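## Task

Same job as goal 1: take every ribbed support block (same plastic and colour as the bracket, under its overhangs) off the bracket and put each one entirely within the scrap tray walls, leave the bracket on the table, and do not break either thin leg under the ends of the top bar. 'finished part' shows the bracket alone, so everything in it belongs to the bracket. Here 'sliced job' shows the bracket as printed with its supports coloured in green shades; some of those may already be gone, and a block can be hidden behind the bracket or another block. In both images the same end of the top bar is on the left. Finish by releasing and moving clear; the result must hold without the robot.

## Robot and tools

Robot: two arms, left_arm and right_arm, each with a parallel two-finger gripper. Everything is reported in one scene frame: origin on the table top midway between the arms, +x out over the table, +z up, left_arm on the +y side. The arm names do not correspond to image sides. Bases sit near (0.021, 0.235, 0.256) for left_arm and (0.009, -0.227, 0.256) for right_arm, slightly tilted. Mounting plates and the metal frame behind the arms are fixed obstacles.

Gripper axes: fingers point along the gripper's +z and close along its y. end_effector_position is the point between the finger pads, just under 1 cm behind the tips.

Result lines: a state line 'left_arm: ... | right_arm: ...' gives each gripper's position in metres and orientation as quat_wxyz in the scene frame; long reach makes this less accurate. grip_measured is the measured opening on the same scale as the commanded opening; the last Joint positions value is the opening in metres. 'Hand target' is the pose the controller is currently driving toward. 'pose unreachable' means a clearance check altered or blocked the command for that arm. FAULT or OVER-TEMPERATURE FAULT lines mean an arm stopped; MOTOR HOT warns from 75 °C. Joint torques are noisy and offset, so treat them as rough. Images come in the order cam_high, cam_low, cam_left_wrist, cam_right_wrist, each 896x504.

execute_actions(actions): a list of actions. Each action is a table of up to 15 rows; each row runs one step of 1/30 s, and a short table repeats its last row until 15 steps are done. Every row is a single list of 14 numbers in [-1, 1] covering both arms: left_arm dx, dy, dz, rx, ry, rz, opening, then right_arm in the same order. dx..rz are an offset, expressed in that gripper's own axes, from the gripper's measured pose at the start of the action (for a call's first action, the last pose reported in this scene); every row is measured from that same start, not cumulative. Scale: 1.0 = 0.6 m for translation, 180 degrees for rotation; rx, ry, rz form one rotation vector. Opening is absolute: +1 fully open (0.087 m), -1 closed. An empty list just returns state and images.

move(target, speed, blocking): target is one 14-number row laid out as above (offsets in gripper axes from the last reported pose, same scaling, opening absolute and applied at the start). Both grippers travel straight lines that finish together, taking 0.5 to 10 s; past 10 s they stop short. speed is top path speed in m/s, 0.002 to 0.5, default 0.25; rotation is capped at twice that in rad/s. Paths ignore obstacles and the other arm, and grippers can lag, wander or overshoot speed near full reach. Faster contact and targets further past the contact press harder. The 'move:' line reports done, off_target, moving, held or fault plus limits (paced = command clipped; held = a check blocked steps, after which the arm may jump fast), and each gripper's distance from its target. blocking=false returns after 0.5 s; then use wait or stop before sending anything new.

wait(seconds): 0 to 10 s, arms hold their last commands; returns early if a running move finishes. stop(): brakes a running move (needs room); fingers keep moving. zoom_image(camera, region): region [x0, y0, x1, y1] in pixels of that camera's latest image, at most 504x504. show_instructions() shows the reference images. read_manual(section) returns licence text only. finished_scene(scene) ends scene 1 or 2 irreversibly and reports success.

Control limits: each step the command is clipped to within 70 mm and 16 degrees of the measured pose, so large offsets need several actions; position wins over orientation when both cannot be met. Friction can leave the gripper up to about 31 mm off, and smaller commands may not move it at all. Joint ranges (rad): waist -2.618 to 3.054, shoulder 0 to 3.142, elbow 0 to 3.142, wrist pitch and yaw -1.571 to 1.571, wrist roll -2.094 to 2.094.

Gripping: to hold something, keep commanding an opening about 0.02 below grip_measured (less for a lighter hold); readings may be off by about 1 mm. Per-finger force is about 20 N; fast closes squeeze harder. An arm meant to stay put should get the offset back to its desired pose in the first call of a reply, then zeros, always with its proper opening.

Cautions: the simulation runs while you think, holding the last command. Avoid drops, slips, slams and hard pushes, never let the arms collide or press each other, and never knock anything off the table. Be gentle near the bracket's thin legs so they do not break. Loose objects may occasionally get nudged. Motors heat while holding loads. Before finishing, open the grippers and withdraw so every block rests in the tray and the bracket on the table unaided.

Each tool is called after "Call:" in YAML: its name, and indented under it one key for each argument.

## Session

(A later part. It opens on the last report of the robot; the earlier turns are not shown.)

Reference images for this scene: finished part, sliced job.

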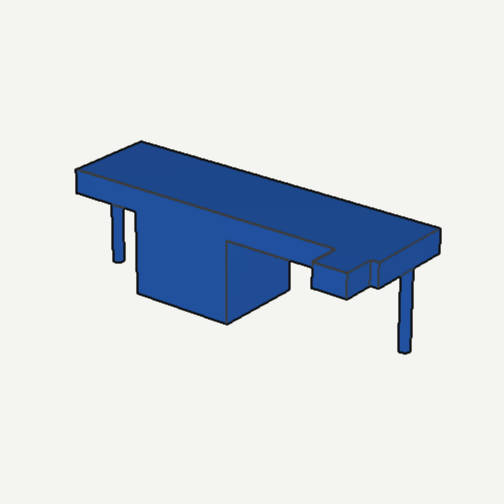

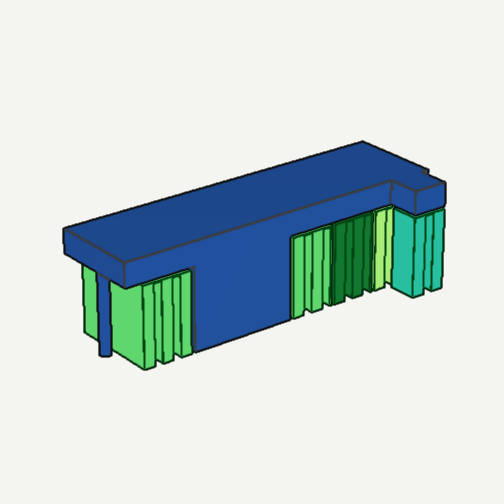

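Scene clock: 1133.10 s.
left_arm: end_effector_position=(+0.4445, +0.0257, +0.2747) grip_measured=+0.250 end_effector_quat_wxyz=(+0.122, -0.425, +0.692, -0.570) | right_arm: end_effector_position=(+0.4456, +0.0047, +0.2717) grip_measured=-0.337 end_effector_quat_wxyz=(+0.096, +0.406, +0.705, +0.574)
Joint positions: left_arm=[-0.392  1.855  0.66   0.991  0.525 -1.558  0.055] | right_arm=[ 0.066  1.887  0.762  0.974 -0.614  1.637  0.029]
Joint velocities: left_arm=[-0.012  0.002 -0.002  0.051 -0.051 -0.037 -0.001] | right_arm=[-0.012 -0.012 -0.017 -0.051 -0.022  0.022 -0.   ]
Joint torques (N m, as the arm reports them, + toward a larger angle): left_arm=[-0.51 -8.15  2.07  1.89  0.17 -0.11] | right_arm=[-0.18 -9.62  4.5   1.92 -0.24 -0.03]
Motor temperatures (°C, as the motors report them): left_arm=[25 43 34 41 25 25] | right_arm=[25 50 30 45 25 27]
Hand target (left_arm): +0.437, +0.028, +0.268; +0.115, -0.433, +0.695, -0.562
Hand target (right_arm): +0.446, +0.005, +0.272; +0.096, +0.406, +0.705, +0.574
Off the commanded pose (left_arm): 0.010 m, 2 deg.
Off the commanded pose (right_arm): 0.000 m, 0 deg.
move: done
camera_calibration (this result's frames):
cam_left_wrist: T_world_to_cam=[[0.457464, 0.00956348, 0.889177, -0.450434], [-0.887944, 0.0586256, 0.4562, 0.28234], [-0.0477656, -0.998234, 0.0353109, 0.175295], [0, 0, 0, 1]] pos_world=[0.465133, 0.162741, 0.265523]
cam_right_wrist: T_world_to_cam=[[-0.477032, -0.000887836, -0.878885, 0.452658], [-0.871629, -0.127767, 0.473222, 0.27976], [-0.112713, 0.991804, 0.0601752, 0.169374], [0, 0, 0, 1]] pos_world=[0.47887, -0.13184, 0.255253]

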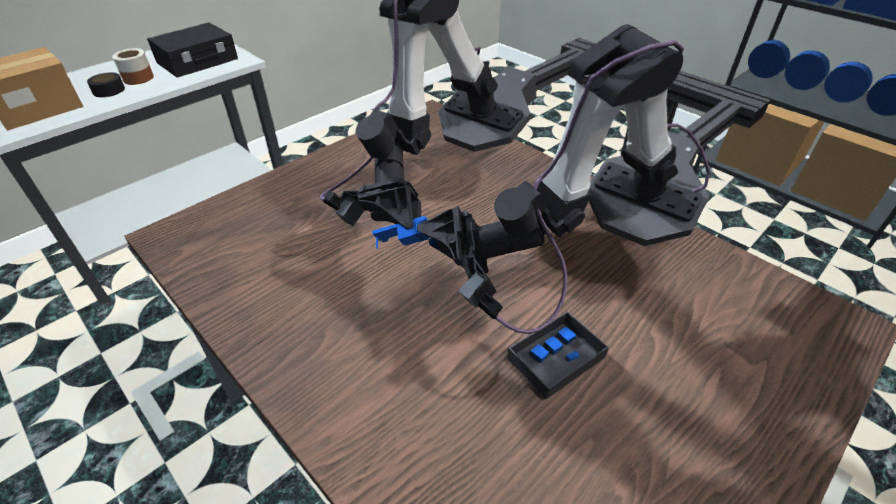

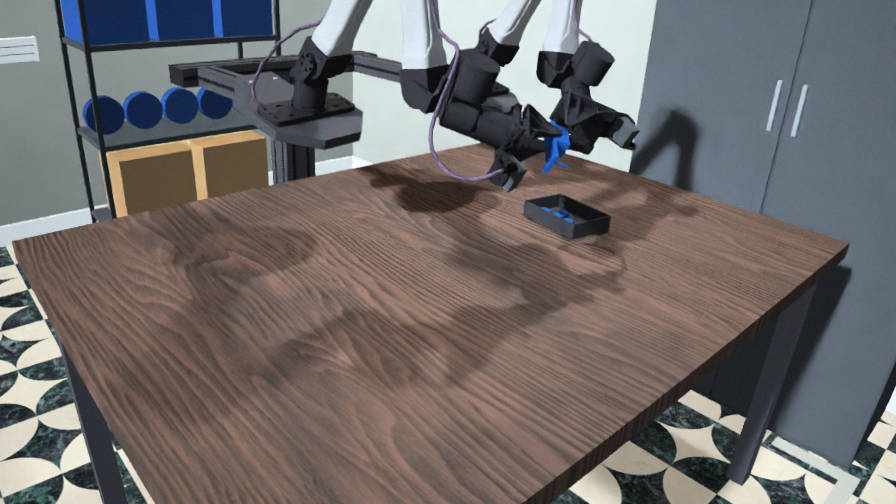

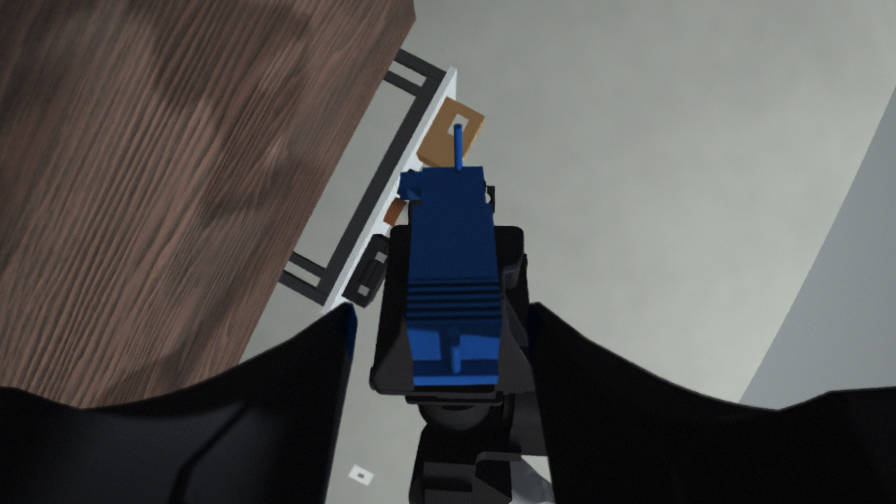

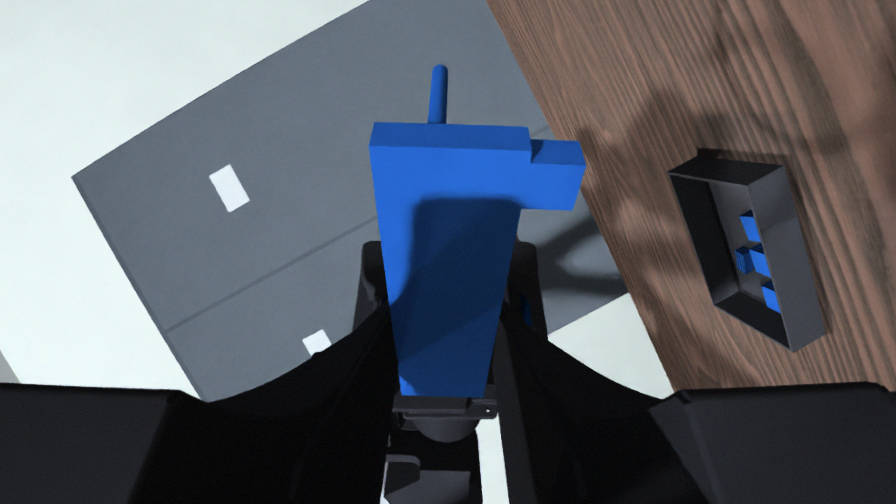

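Call:
move:
  target: [0.0010, -0.0076, -0.0002, 0.0061, 0.0007, 0.0040, 0.25, 0, 0, 0, 0, 0, 0, -0.40]
  speed: 0.01

Call:
zoom_image:
  camera: "cam_left_wrist"
  region: [320, 220, 560, 420]

Scene clock: 1137.40 s.
left_arm: end_effector_position=(+0.4460, +0.0258, +0.2777) grip_measured=+0.250 end_effector_quat_wxyz=(+0.128, -0.421, +0.690, -0.574) | right_arm: end_effector_position=(+0.4456, +0.0047, +0.2717) grip_measured=-0.337 end_effector_quat_wxyz=(+0.096, +0.406, +0.705, +0.574)
Joint positions: left_arm=[-0.392  1.855  0.66   1.008  0.525 -1.558  0.055] | right_arm=[ 0.066  1.887  0.762  0.974 -0.614  1.637  0.029]
Joint velocities: left_arm=[ 0.007 -0.002  0.007 -0.007 -0.11   0.007 -0.001] | right_arm=[-0.017 -0.012 -0.017 -0.037 -0.007 -0.081 -0.   ]
Joint torques (N m, as the arm reports them, + toward a larger angle): left_arm=[-0.77 -8.36  4.29  1.91  0.23 -0.06] | right_arm=[-0.08 -9.78  4.51  1.94 -0.24 -0.04]
Motor temperatures (°C, as the motors report them): left_arm=[25 44 34 41 25 25] | right_arm=[25 50 30 45 25 27]
Hand target (left_arm): +0.446, +0.025, +0.279; +0.129, -0.419, +0.690, -0.576
Hand target (right_arm): +0.446, +0.005, +0.272; +0.096, +0.406, +0.705, +0.574
Off the commanded pose (left_arm): 0.001 m, 0 deg.
Off the commanded pose (right_arm): 0.000 m, 0 deg.
move: done
camera_calibration (this result's frames):
cam_left_wrist: T_world_to_cam=[[0.443188, 0.0133105, 0.89633, -0.449512], [-0.89523, 0.0582682, 0.441778, 0.289582], [-0.0463472, -0.998212, 0.0377397, 0.174027], [0, 0, 0, 1]] pos_world=[0.466526, 0.162826, 0.268413]
cam_right_wrist: T_world_to_cam=[[-0.477032, -0.000887836, -0.878885, 0.452658], [-0.871629, -0.127767, 0.473222, 0.27976], [-0.112713, 0.991804, 0.0601752, 0.169374], [0, 0, 0, 1]] pos_world=[0.47887, -0.13184, 0.255253]

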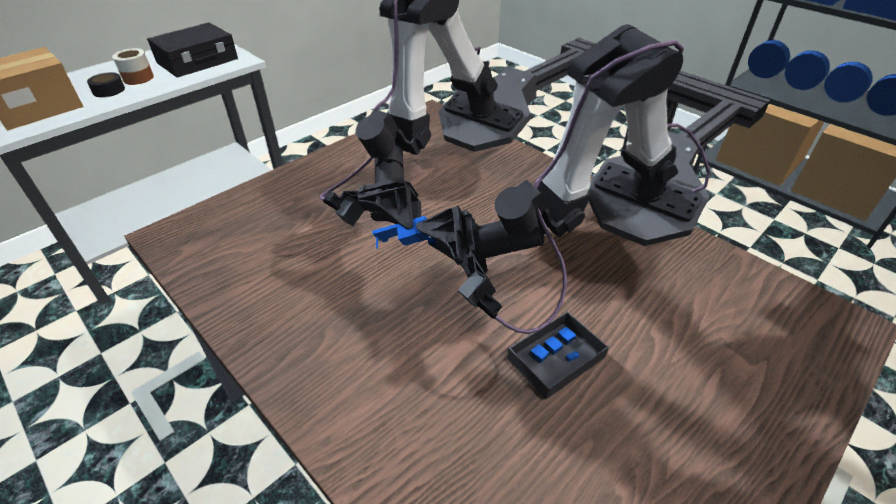

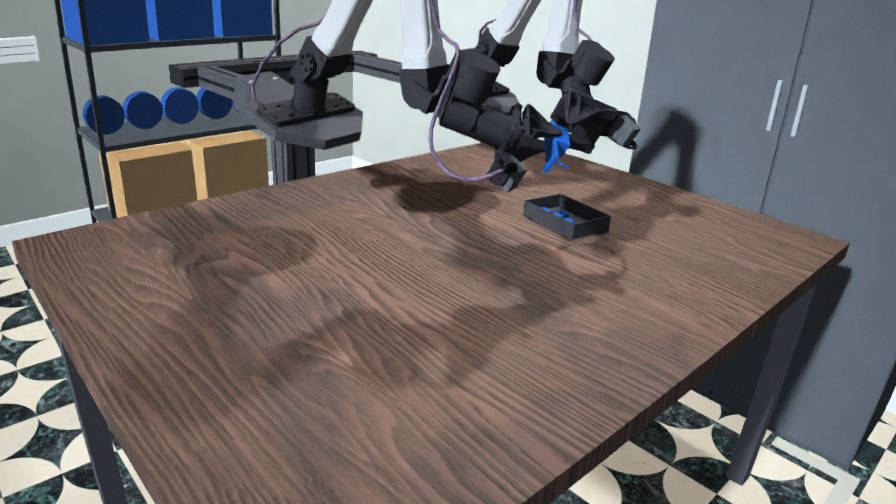

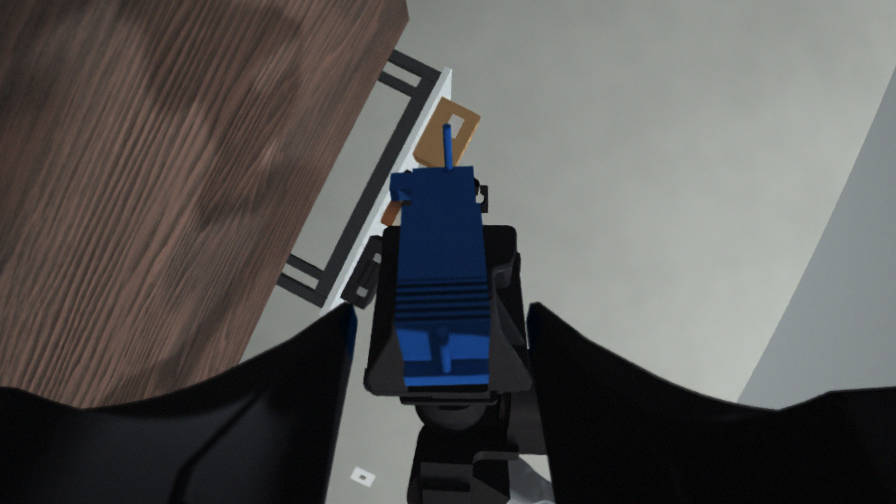

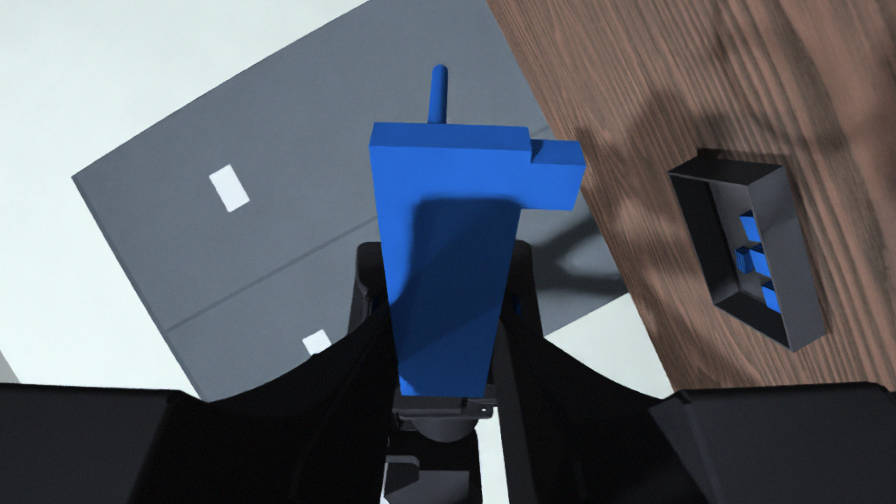

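Region (320, 220, 560, 420) of cam_left_wrist's 896x504 image, scaled by 2.100, with more detail than that image has.

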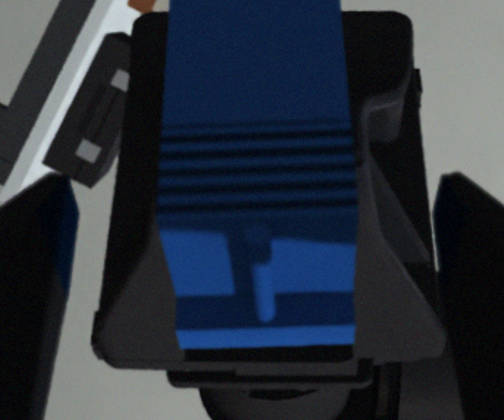

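Call:
execute_actions:
  actions:
    - [[0,0,0,0,0,0,0.18,0,0,0,0,0,0,-0.40],[0,0,0,0,0,0,0.11,0,0,0,0,0,0,-0.40],[0,0,0,0,0,0,0.04,0,0,0,0,0,0,-0.40],[0,0,0,0,0,0,-0.03,0,0,0,0,0,0,-0.40],[0,0,0,0,0,0,-0.10,0,0,0,0,0,0,-0.40],[0,0,0,0,0,0,-0.16,0,0,0,0,0,0,-0.40],[0,0,0,0,0,0,-0.22,0,0,0,0,0,0,-0.40],[0,0,0,0,0,0,-0.27,0,0,0,0,0,0,-0.40],[0,0,0,0,0,0,-0.31,0,0,0,0,0,0,-0.40],[0,0,0,0,0,0,-0.34,0,0,0,0,0,0,-0.40],[0,0,0,0,0,0,-0.36,0,0,0,0,0,0,-0.40],[0,0,0,0,0,0,-0.38,0,0,0,0,0,0,-0.40],[0,0,0,0,0,0,-0.40,0,0,0,0,0,0,-0.40],[0,0,0,0,0,0,-0.42,0,0,0,0,0,0,-0.40],[0,0,0,0,0,0,-0.45,0,0,0,0,0,0,-0.40]]
    - [[0,0,0,0,0,0,-0.45,0,0,0,0,0,0,-0.40]]

Scene clock: 1142.13 s.
left_arm: end_effector_position=(+0.4462, +0.0258, +0.2781) grip_measured=-0.384 end_effector_quat_wxyz=(+0.128, -0.421, +0.690, -0.575) | right_arm: end_effector_position=(+0.4456, +0.0047, +0.2717) grip_measured=-0.337 end_effector_quat_wxyz=(+0.096, +0.406, +0.705, +0.574)
Joint positions: left_arm=[-0.392  1.855  0.66   1.01   0.525 -1.558  0.027] | right_arm=[ 0.066  1.887  0.762  0.974 -0.614  1.637  0.029]
Joint velocities: left_arm=[ 0.007 -0.007 -0.012 -0.022 -0.037  0.007  0.   ] | right_arm=[ 0.017  0.007 -0.012  0.007 -0.066  0.007  0.001]
Joint torques (N m, as the arm reports them, + toward a larger angle): left_arm=[-0.74 -8.3   4.25  1.92  0.21 -0.1 ] | right_arm=[-0.05 -9.73  4.44  1.92 -0.24 -0.04]
Motor temperatures (°C, as the motors report them): left_arm=[25 44 34 41 25 25] | right_arm=[25 50 30 45 25 27]
Hand target (left_arm): +0.446, +0.026, +0.278; +0.128, -0.421, +0.690, -0.575
Hand target (right_arm): +0.446, +0.005, +0.272; +0.096, +0.406, +0.705, +0.574
Off the commanded pose (left_arm): 0.000 m, 0 deg.
Off the commanded pose (right_arm): 0.000 m, 0 deg.
camera_calibration (this result's frames):
cam_left_wrist: T_world_to_cam=[[0.44152, 0.0137459, 0.897146, -0.449397], [-0.896062, 0.0582227, 0.440094, 0.290423], [-0.0461848, -0.998209, 0.0380236, 0.17388], [0, 0, 0, 1]] pos_world=[0.466686, 0.162837, 0.26875]
cam_right_wrist: T_world_to_cam=[[-0.476787, -0.00114845, -0.879018, 0.45257], [-0.871745, -0.127766, 0.473009, 0.27987], [-0.112852, 0.991804, 0.0599161, 0.169507], [0, 0, 0, 1]] pos_world=[0.478884, -0.13184, 0.25528]

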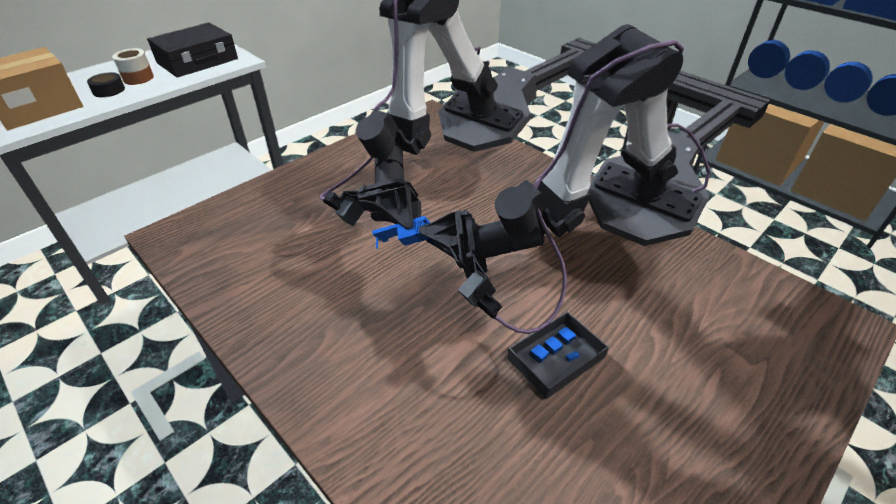

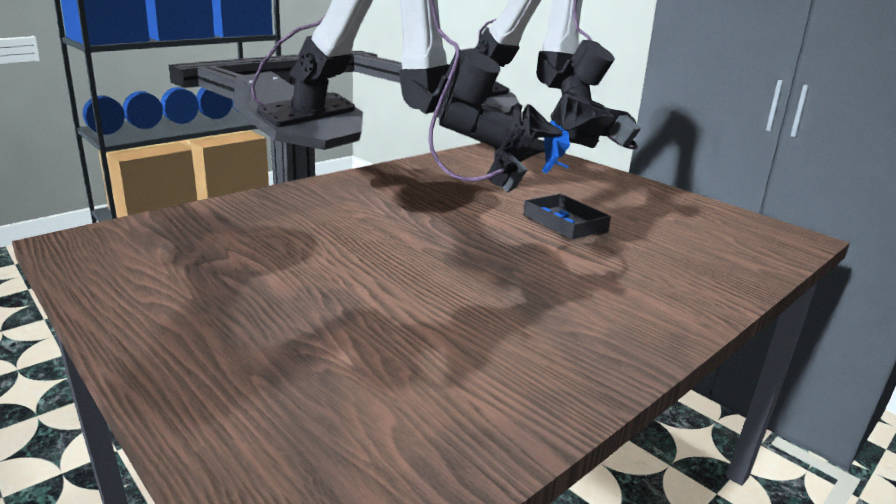

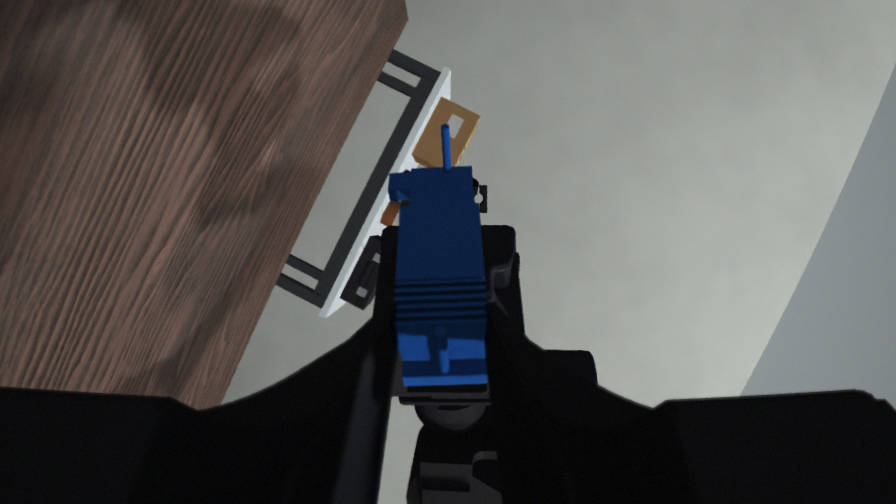

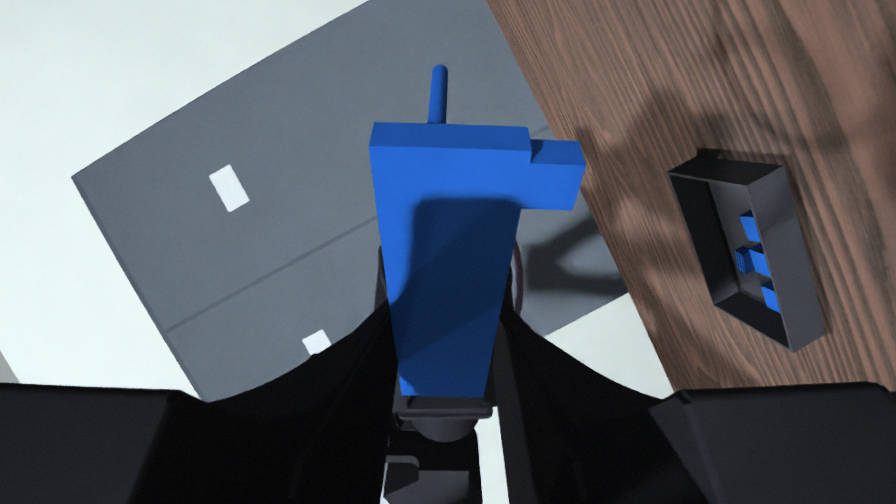

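Call:
move:
  target: [-0.0390, 0.0002, -0.0023, 0.0079, -0.0278, 0.0654, -0.45, 0, 0, 0, 0, 0, 0, -0.40]
  speed: 0.03

Scene clock: 1195.30 s.
left_arm: end_effector_position=(+0.4552, +0.0375, +0.2723) grip_measured=-0.384 end_effector_quat_wxyz=(+0.211, -0.366, +0.718, -0.553) | right_arm: end_effector_position=(+0.4455, +0.0047, +0.2715) grip_measured=-0.337 end_effector_quat_wxyz=(+0.098, +0.405, +0.706, +0.573)
Joint positions: left_arm=[-0.375  1.855  0.66   1.04   0.482 -1.371  0.027] | right_arm=[ 0.066  1.887  0.762  0.974 -0.614  1.632  0.029]
Joint velocities: left_arm=[-0.002  0.007 -0.012  0.051  0.037  0.051 -0.   ] | right_arm=[-0.022  0.012 -0.007 -0.066  0.007  0.022 -0.001]
Joint torques (N m, as the arm reports them, + toward a larger angle): left_arm=[ 0.51 -8.27  4.22  1.99  0.04 -0.03] | right_arm=[ 0.   -9.8   4.49  1.94 -0.23  0.01]
Motor temperatures (°C, as the motors report them): left_arm=[25 46 33 42 25 25] | right_arm=[25 50 30 45 25 27]
Hand target (left_arm): +0.460, +0.044, +0.271; +0.222, -0.371, +0.716, -0.548
Hand target (right_arm): +0.446, +0.005, +0.272; +0.096, +0.406, +0.705, +0.574
Off the commanded pose (left_arm): 0.008 m, 1 deg.
Off the commanded pose (right_arm): 0.000 m, 0 deg.
move: done
camera_calibration (this result's frames):
cam_left_wrist: T_world_to_cam=[[0.301486, -0.120297, 0.945851, -0.392798], [-0.952688, 0.00217904, 0.303942, 0.365272], [-0.0386244, -0.992736, -0.113948, 0.223971], [0, 0, 0, 1]] pos_world=[0.475064, 0.174296, 0.286028]
cam_right_wrist: T_world_to_cam=[[-0.473842, -0.00427576, -0.8806, 0.451511], [-0.873132, -0.127757, 0.470444, 0.281188], [-0.114514, 0.991796, 0.0568034, 0.171096], [0, 0, 0, 1]] pos_world=[0.479052, -0.131838, 0.255599]

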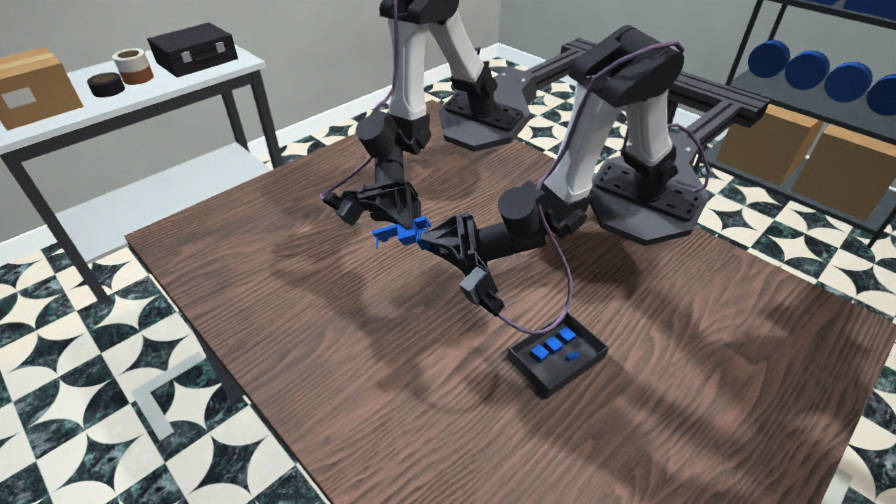

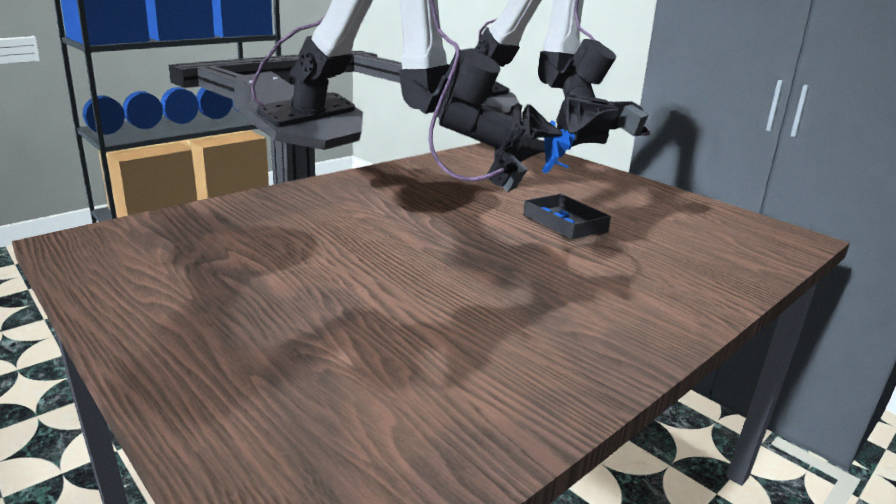

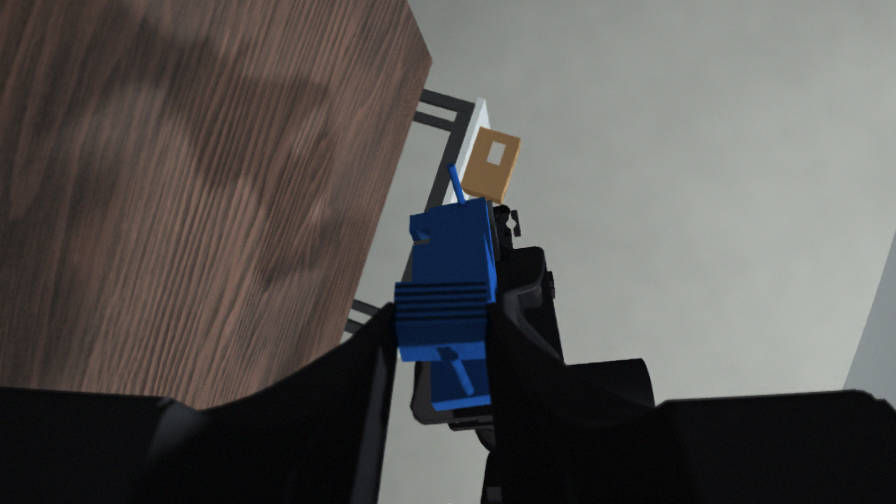

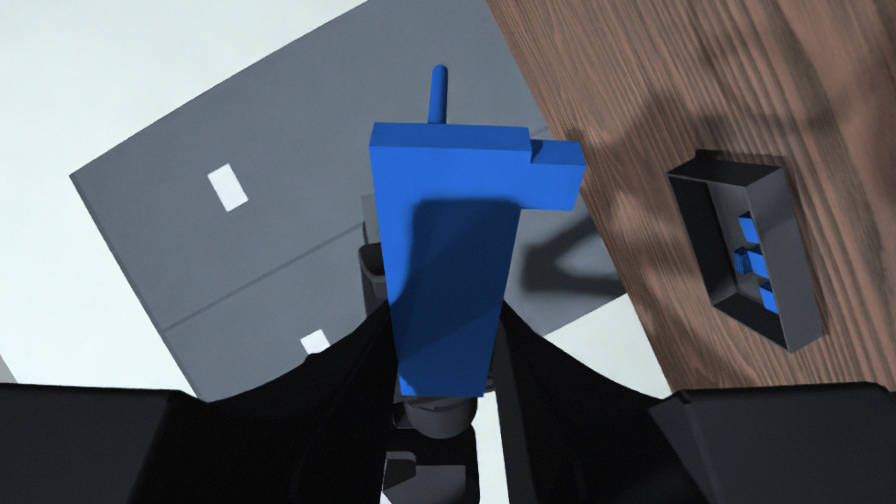

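Call:
move:
  target: [-0.0613, 0.0110, -0.0033, -0.00764, -0.04307, -0.0021, -0.45, 0, 0, 0, 0, 0, 0, -0.40]
  speed: 0.05

Scene clock: 1212.63 s.
left_arm: end_effector_position=(+0.4715, +0.0617, +0.2646) grip_measured=-0.384 end_effector_quat_wxyz=(+0.247, -0.401, +0.710, -0.524) | right_arm: end_effector_position=(+0.4458, +0.0045, +0.2714) grip_measured=-0.337 end_effector_quat_wxyz=(+0.098, +0.405, +0.706, +0.573)
Joint positions: left_arm=[-0.341  1.855  0.66   1.041  0.399 -1.369  0.027] | right_arm=[ 0.066  1.887  0.762  0.974 -0.612  1.632  0.029]
Joint velocities: left_arm=[-0.012 -0.012  0.002  0.007  0.007  0.037 -0.   ] | right_arm=[-0.007  0.007 -0.002 -0.037  0.007 -0.081  0.   ]
Joint torques (N m, as the arm reports them, + toward a larger angle): left_arm=[ 0.57 -8.22  4.66  1.93  0.11 -0.1 ] | right_arm=[-0.14 -9.72  4.54  1.94 -0.26 -0.02]
Motor temperatures (°C, as the motors report them): left_arm=[25 46 33 43 25 25] | right_arm=[25 50 30 45 25 27]
Hand target (left_arm): +0.476, +0.068, +0.263; +0.253, -0.408, +0.707, -0.520
Hand target (right_arm): +0.446, +0.005, +0.272; +0.098, +0.405, +0.706, +0.573
Off the commanded pose (left_arm): 0.007 m, 1 deg.
Off the commanded pose (right_arm): 0.000 m, 0 deg.
move: done
camera_calibration (this result's frames):
cam_left_wrist: T_world_to_cam=[[0.318349, -0.128906, 0.939168, -0.393211], [-0.945581, -0.113523, 0.304941, 0.386659], [0.0673086, -0.985137, -0.158032, 0.209011], [0, 0, 0, 1]] pos_world=[0.476728, 0.199112, 0.284413]
cam_right_wrist: T_world_to_cam=[[-0.473753, -0.00415805, -0.880648, 0.451512], [-0.873403, -0.125872, 0.47045, 0.281572], [-0.112805, 0.992038, 0.0560006, 0.170757], [0, 0, 0, 1]] pos_world=[0.479093, -0.132078, 0.255595]

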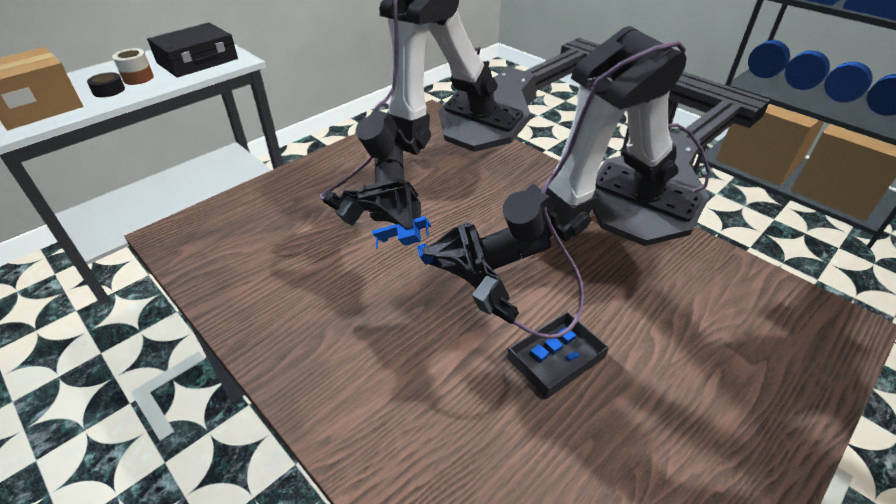

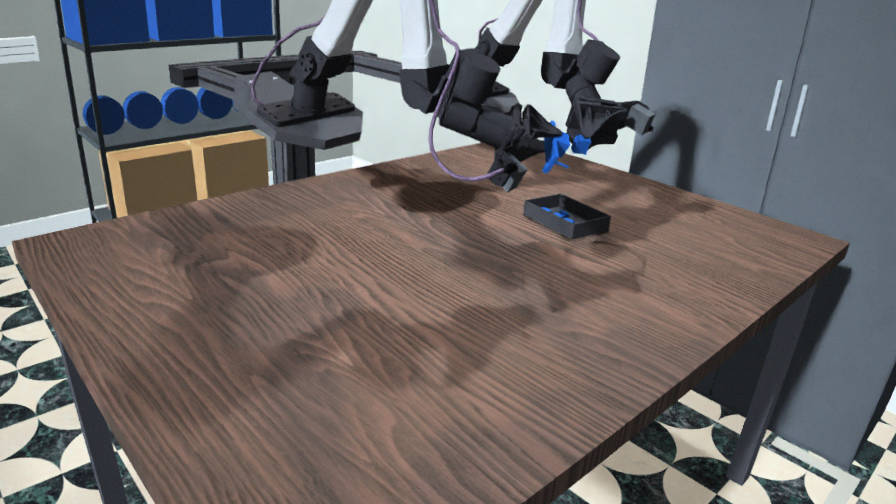

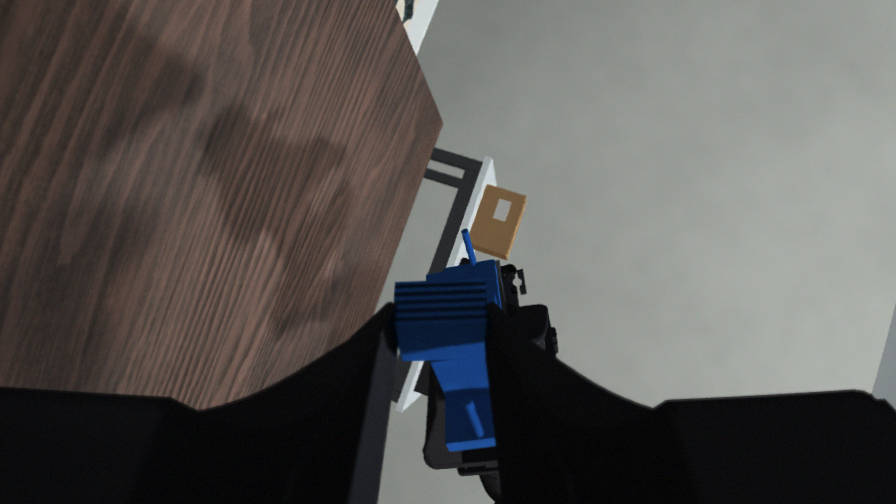

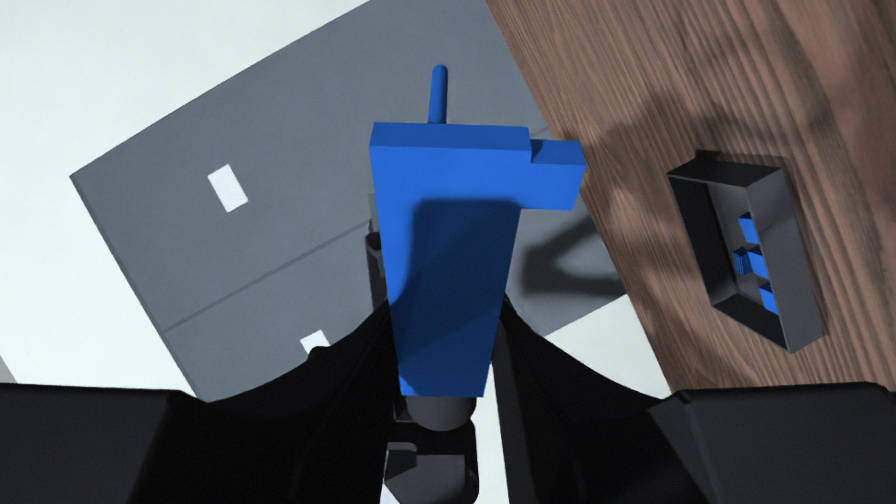

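Call:
move:
  target: [-0.2065, 0.4169, -0.2509, -0.3629, 0.1971, 0.3142, -0.45, -0.1552, -0.3597, -0.1313, 0.3380, -0.2088, 0.1115, -0.40]
  speed: 0.3

Scene clock: 1235.83 s.
left_arm: end_effector_position=(+0.3473, +0.2800, +0.0748) grip_measured=-0.384 end_effector_quat_wxyz=(+0.009, +0.054, +0.999, +0.002) | right_arm: end_effector_position=(+0.3587, -0.1174, +0.0775) grip_measured=-0.337 end_effector_quat_wxyz=(+0.008, +0.657, +0.754, +0.005)
Joint positions: left_arm=[-0.075  2.087  1.077 -0.26  -0.039  0.217  0.027] | right_arm=[ 0.046  2.064  1.039 -0.246  0.035  1.625  0.029]
Joint velocities: left_arm=[-0.002 -0.002 -0.032  0.051  0.007  0.081 -0.   ] | right_arm=[ 0.002 -0.007 -0.022 -0.037 -0.037  0.022  0.001]
Joint torques (N m, as the arm reports them, + toward a larger angle): left_arm=[ 0.09 -7.63  5.64  0.36 -0.02 -0.11] | right_arm=[-1.33 -8.88  5.41  0.19  0.11  0.11]
Motor temperatures (°C, as the motors report them): left_arm=[25 47 33 42 25 25] | right_arm=[25 50 30 45 25 27]
Hand target (left_arm): +0.348, +0.282, +0.069; +0.003, +0.057, +0.998, +0.007
Hand target (right_arm): +0.364, -0.123, +0.075; +0.010, +0.664, +0.747, -0.000
Off the commanded pose (left_arm): 0.005 m, 1 deg.
Off the commanded pose (right_arm): 0.004 m, 1 deg.
move: done
camera_calibration (this result's frames):
cam_left_wrist: T_world_to_cam=[[-0.10199, -0.994698, -0.0131978, 0.312407], [-0.653465, 0.056987, 0.754808, 0.169017], [-0.750054, 0.0856069, -0.655813, 0.423737], [0, 0, 0, 1]] pos_world=[0.460135, 0.264844, 0.154439]
cam_right_wrist: T_world_to_cam=[[-0.992987, -0.117433, -0.0136675, 0.344692], [-0.0856431, 0.634804, 0.767912, 0.065045], [-0.0815022, 0.763697, -0.640409, 0.308702], [0, 0, 0, 1]] pos_world=[0.373005, -0.236567, 0.152458]

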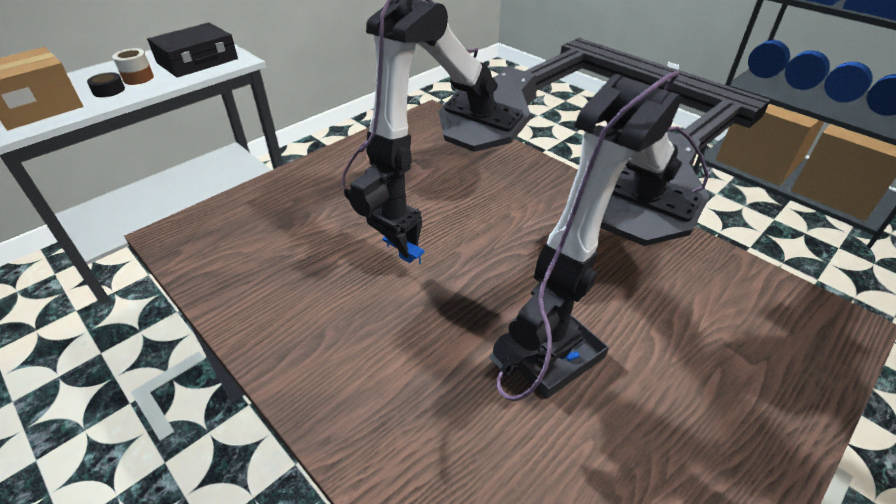

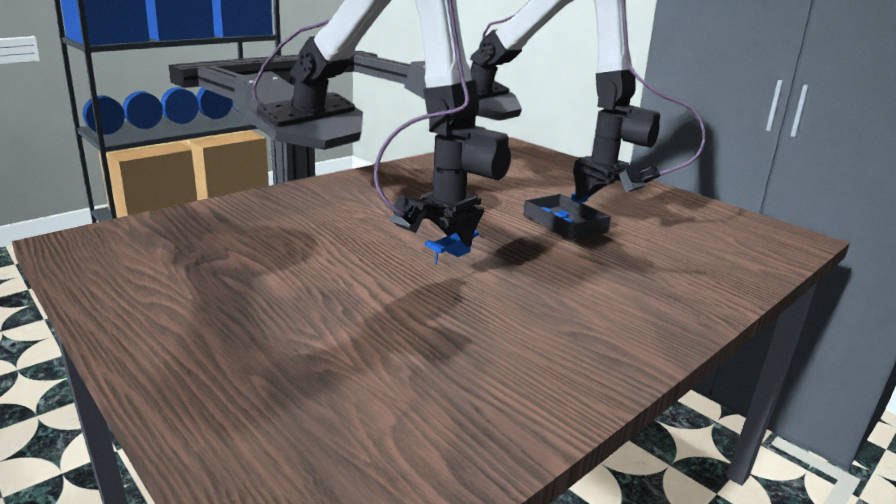

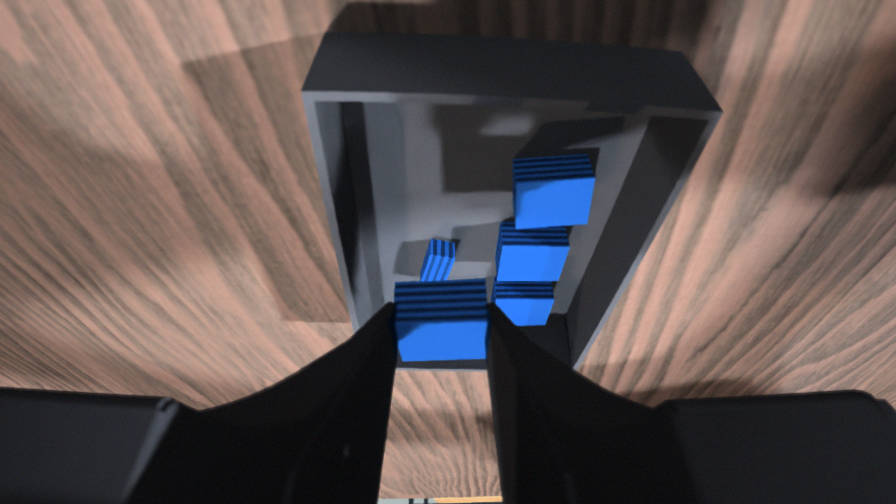

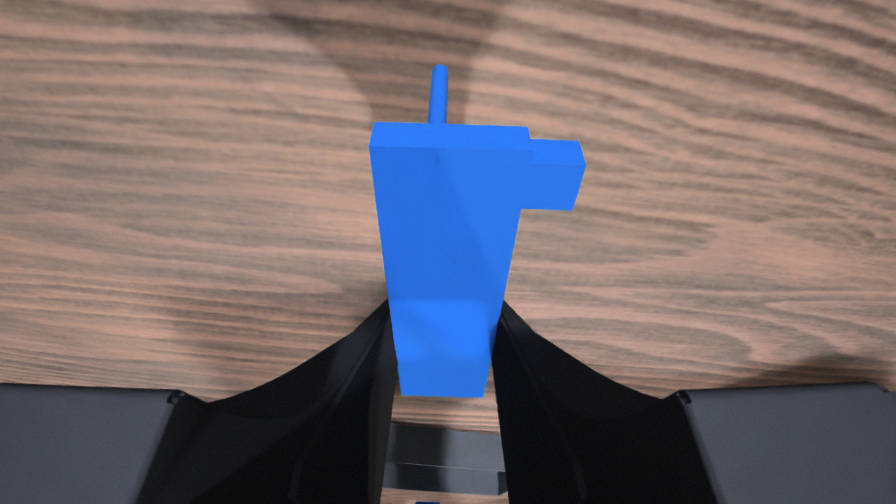

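Call:
move:
  target: [-0.0210, 0.0073, 0.1018, 0, 0, 0, -0.45, 0.0004, -0.0013, 0.0725, 0.0059, 0.0018, 0, -0.40]
  speed: 0.06

Scene clock: 1251.37 s.
left_arm: end_effector_position=(+0.3568, +0.2796, +0.0216) grip_measured=-0.384 end_effector_quat_wxyz=(+0.005, +0.055, +0.998, +0.003) | right_arm: end_effector_position=(+0.3500, -0.1180, +0.0365) grip_measured=-0.337 end_effector_quat_wxyz=(-0.003, +0.657, +0.754, -0.010)
Joint positions: left_arm=[-0.075  2.292  1.183 -0.169 -0.042  0.22   0.027] | right_arm=[ 0.046  2.21   1.075 -0.172  0.036  1.626  0.029]
Joint velocities: left_arm=[-0.002 -0.002  0.012  0.051  0.022  0.051 -0.001] | right_arm=[-0.017  0.002  0.007  0.037  0.022 -0.081  0.   ]
Joint torques (N m, as the arm reports them, + toward a larger angle): left_arm=[ 1.04 -8.28  4.88  0.58  0.13 -0.12] | right_arm=[-0.72 -9.22  4.74  0.31 -0.11 -0.02]
Motor temperatures (°C, as the motors report them): left_arm=[25 46 33 39 25 25] | right_arm=[25 49 31 42 25 27]
Hand target (left_arm): +0.360, +0.283, +0.014; +0.009, +0.054, +0.999, +0.003
Hand target (right_arm): +0.359, -0.117, +0.034; -0.000, +0.657, +0.754, -0.000
Off the commanded pose (left_arm): 0.010 m, 1 deg.
Off the commanded pose (right_arm): 0.009 m, 1 deg.
move: done
camera_calibration (this result's frames):
cam_left_wrist: T_world_to_cam=[[-0.105401, -0.994334, -0.0137848, 0.313346], [-0.647047, 0.0580487, 0.760238, 0.212704], [-0.75513, 0.0890495, -0.649499, 0.396679], [0, 0, 0, 1]] pos_world=[0.470201, 0.263899, 0.100257]
cam_right_wrist: T_world_to_cam=[[-0.992796, -0.117707, 0.0223943, 0.334027], [-0.0586872, 0.640653, 0.765585, 0.0875403], [-0.104462, 0.758755, -0.642945, 0.289699], [0, 0, 0, 1]] pos_world=[0.36702, -0.236576, 0.111761]

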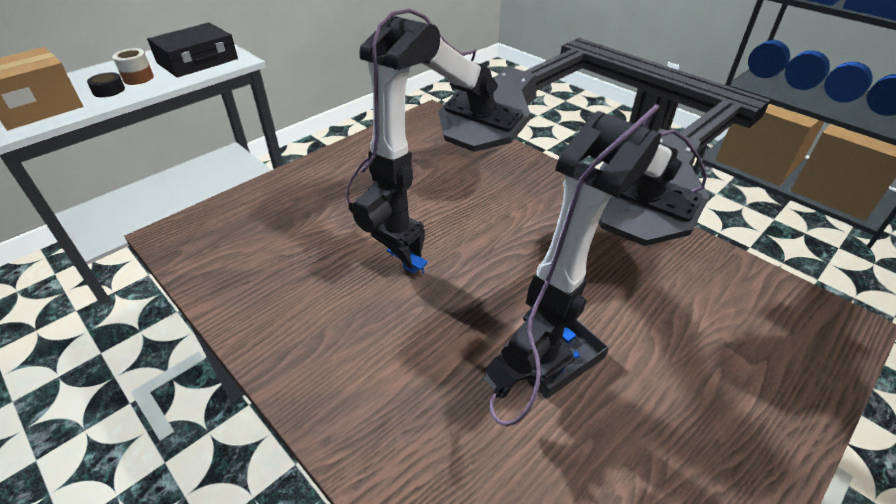

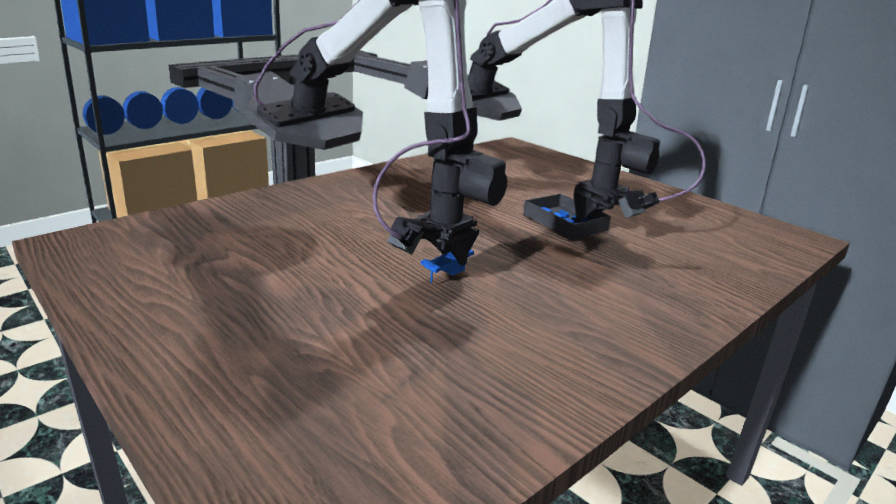

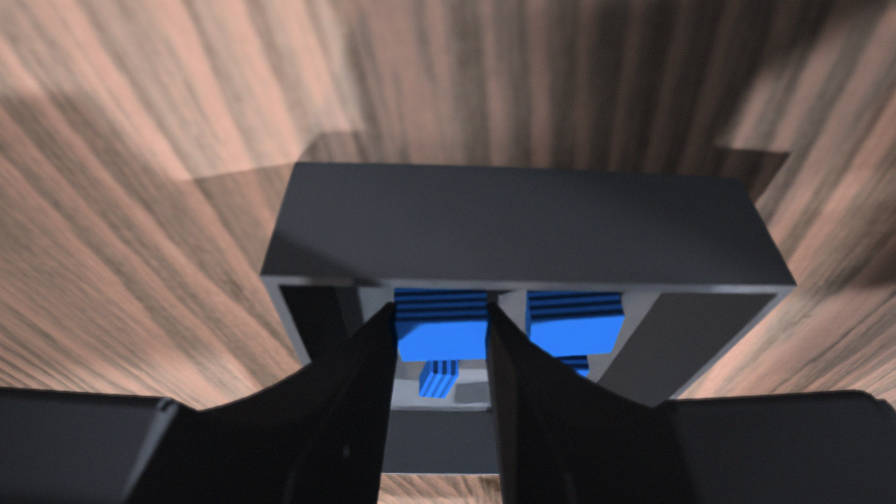

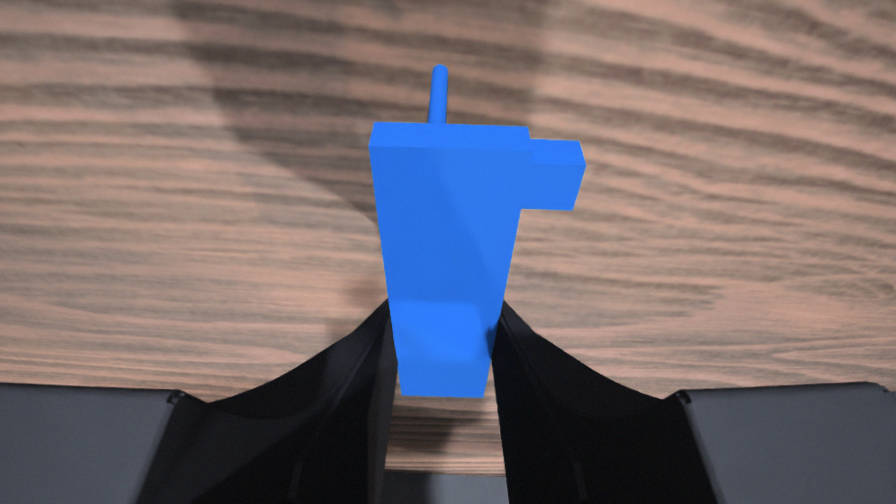

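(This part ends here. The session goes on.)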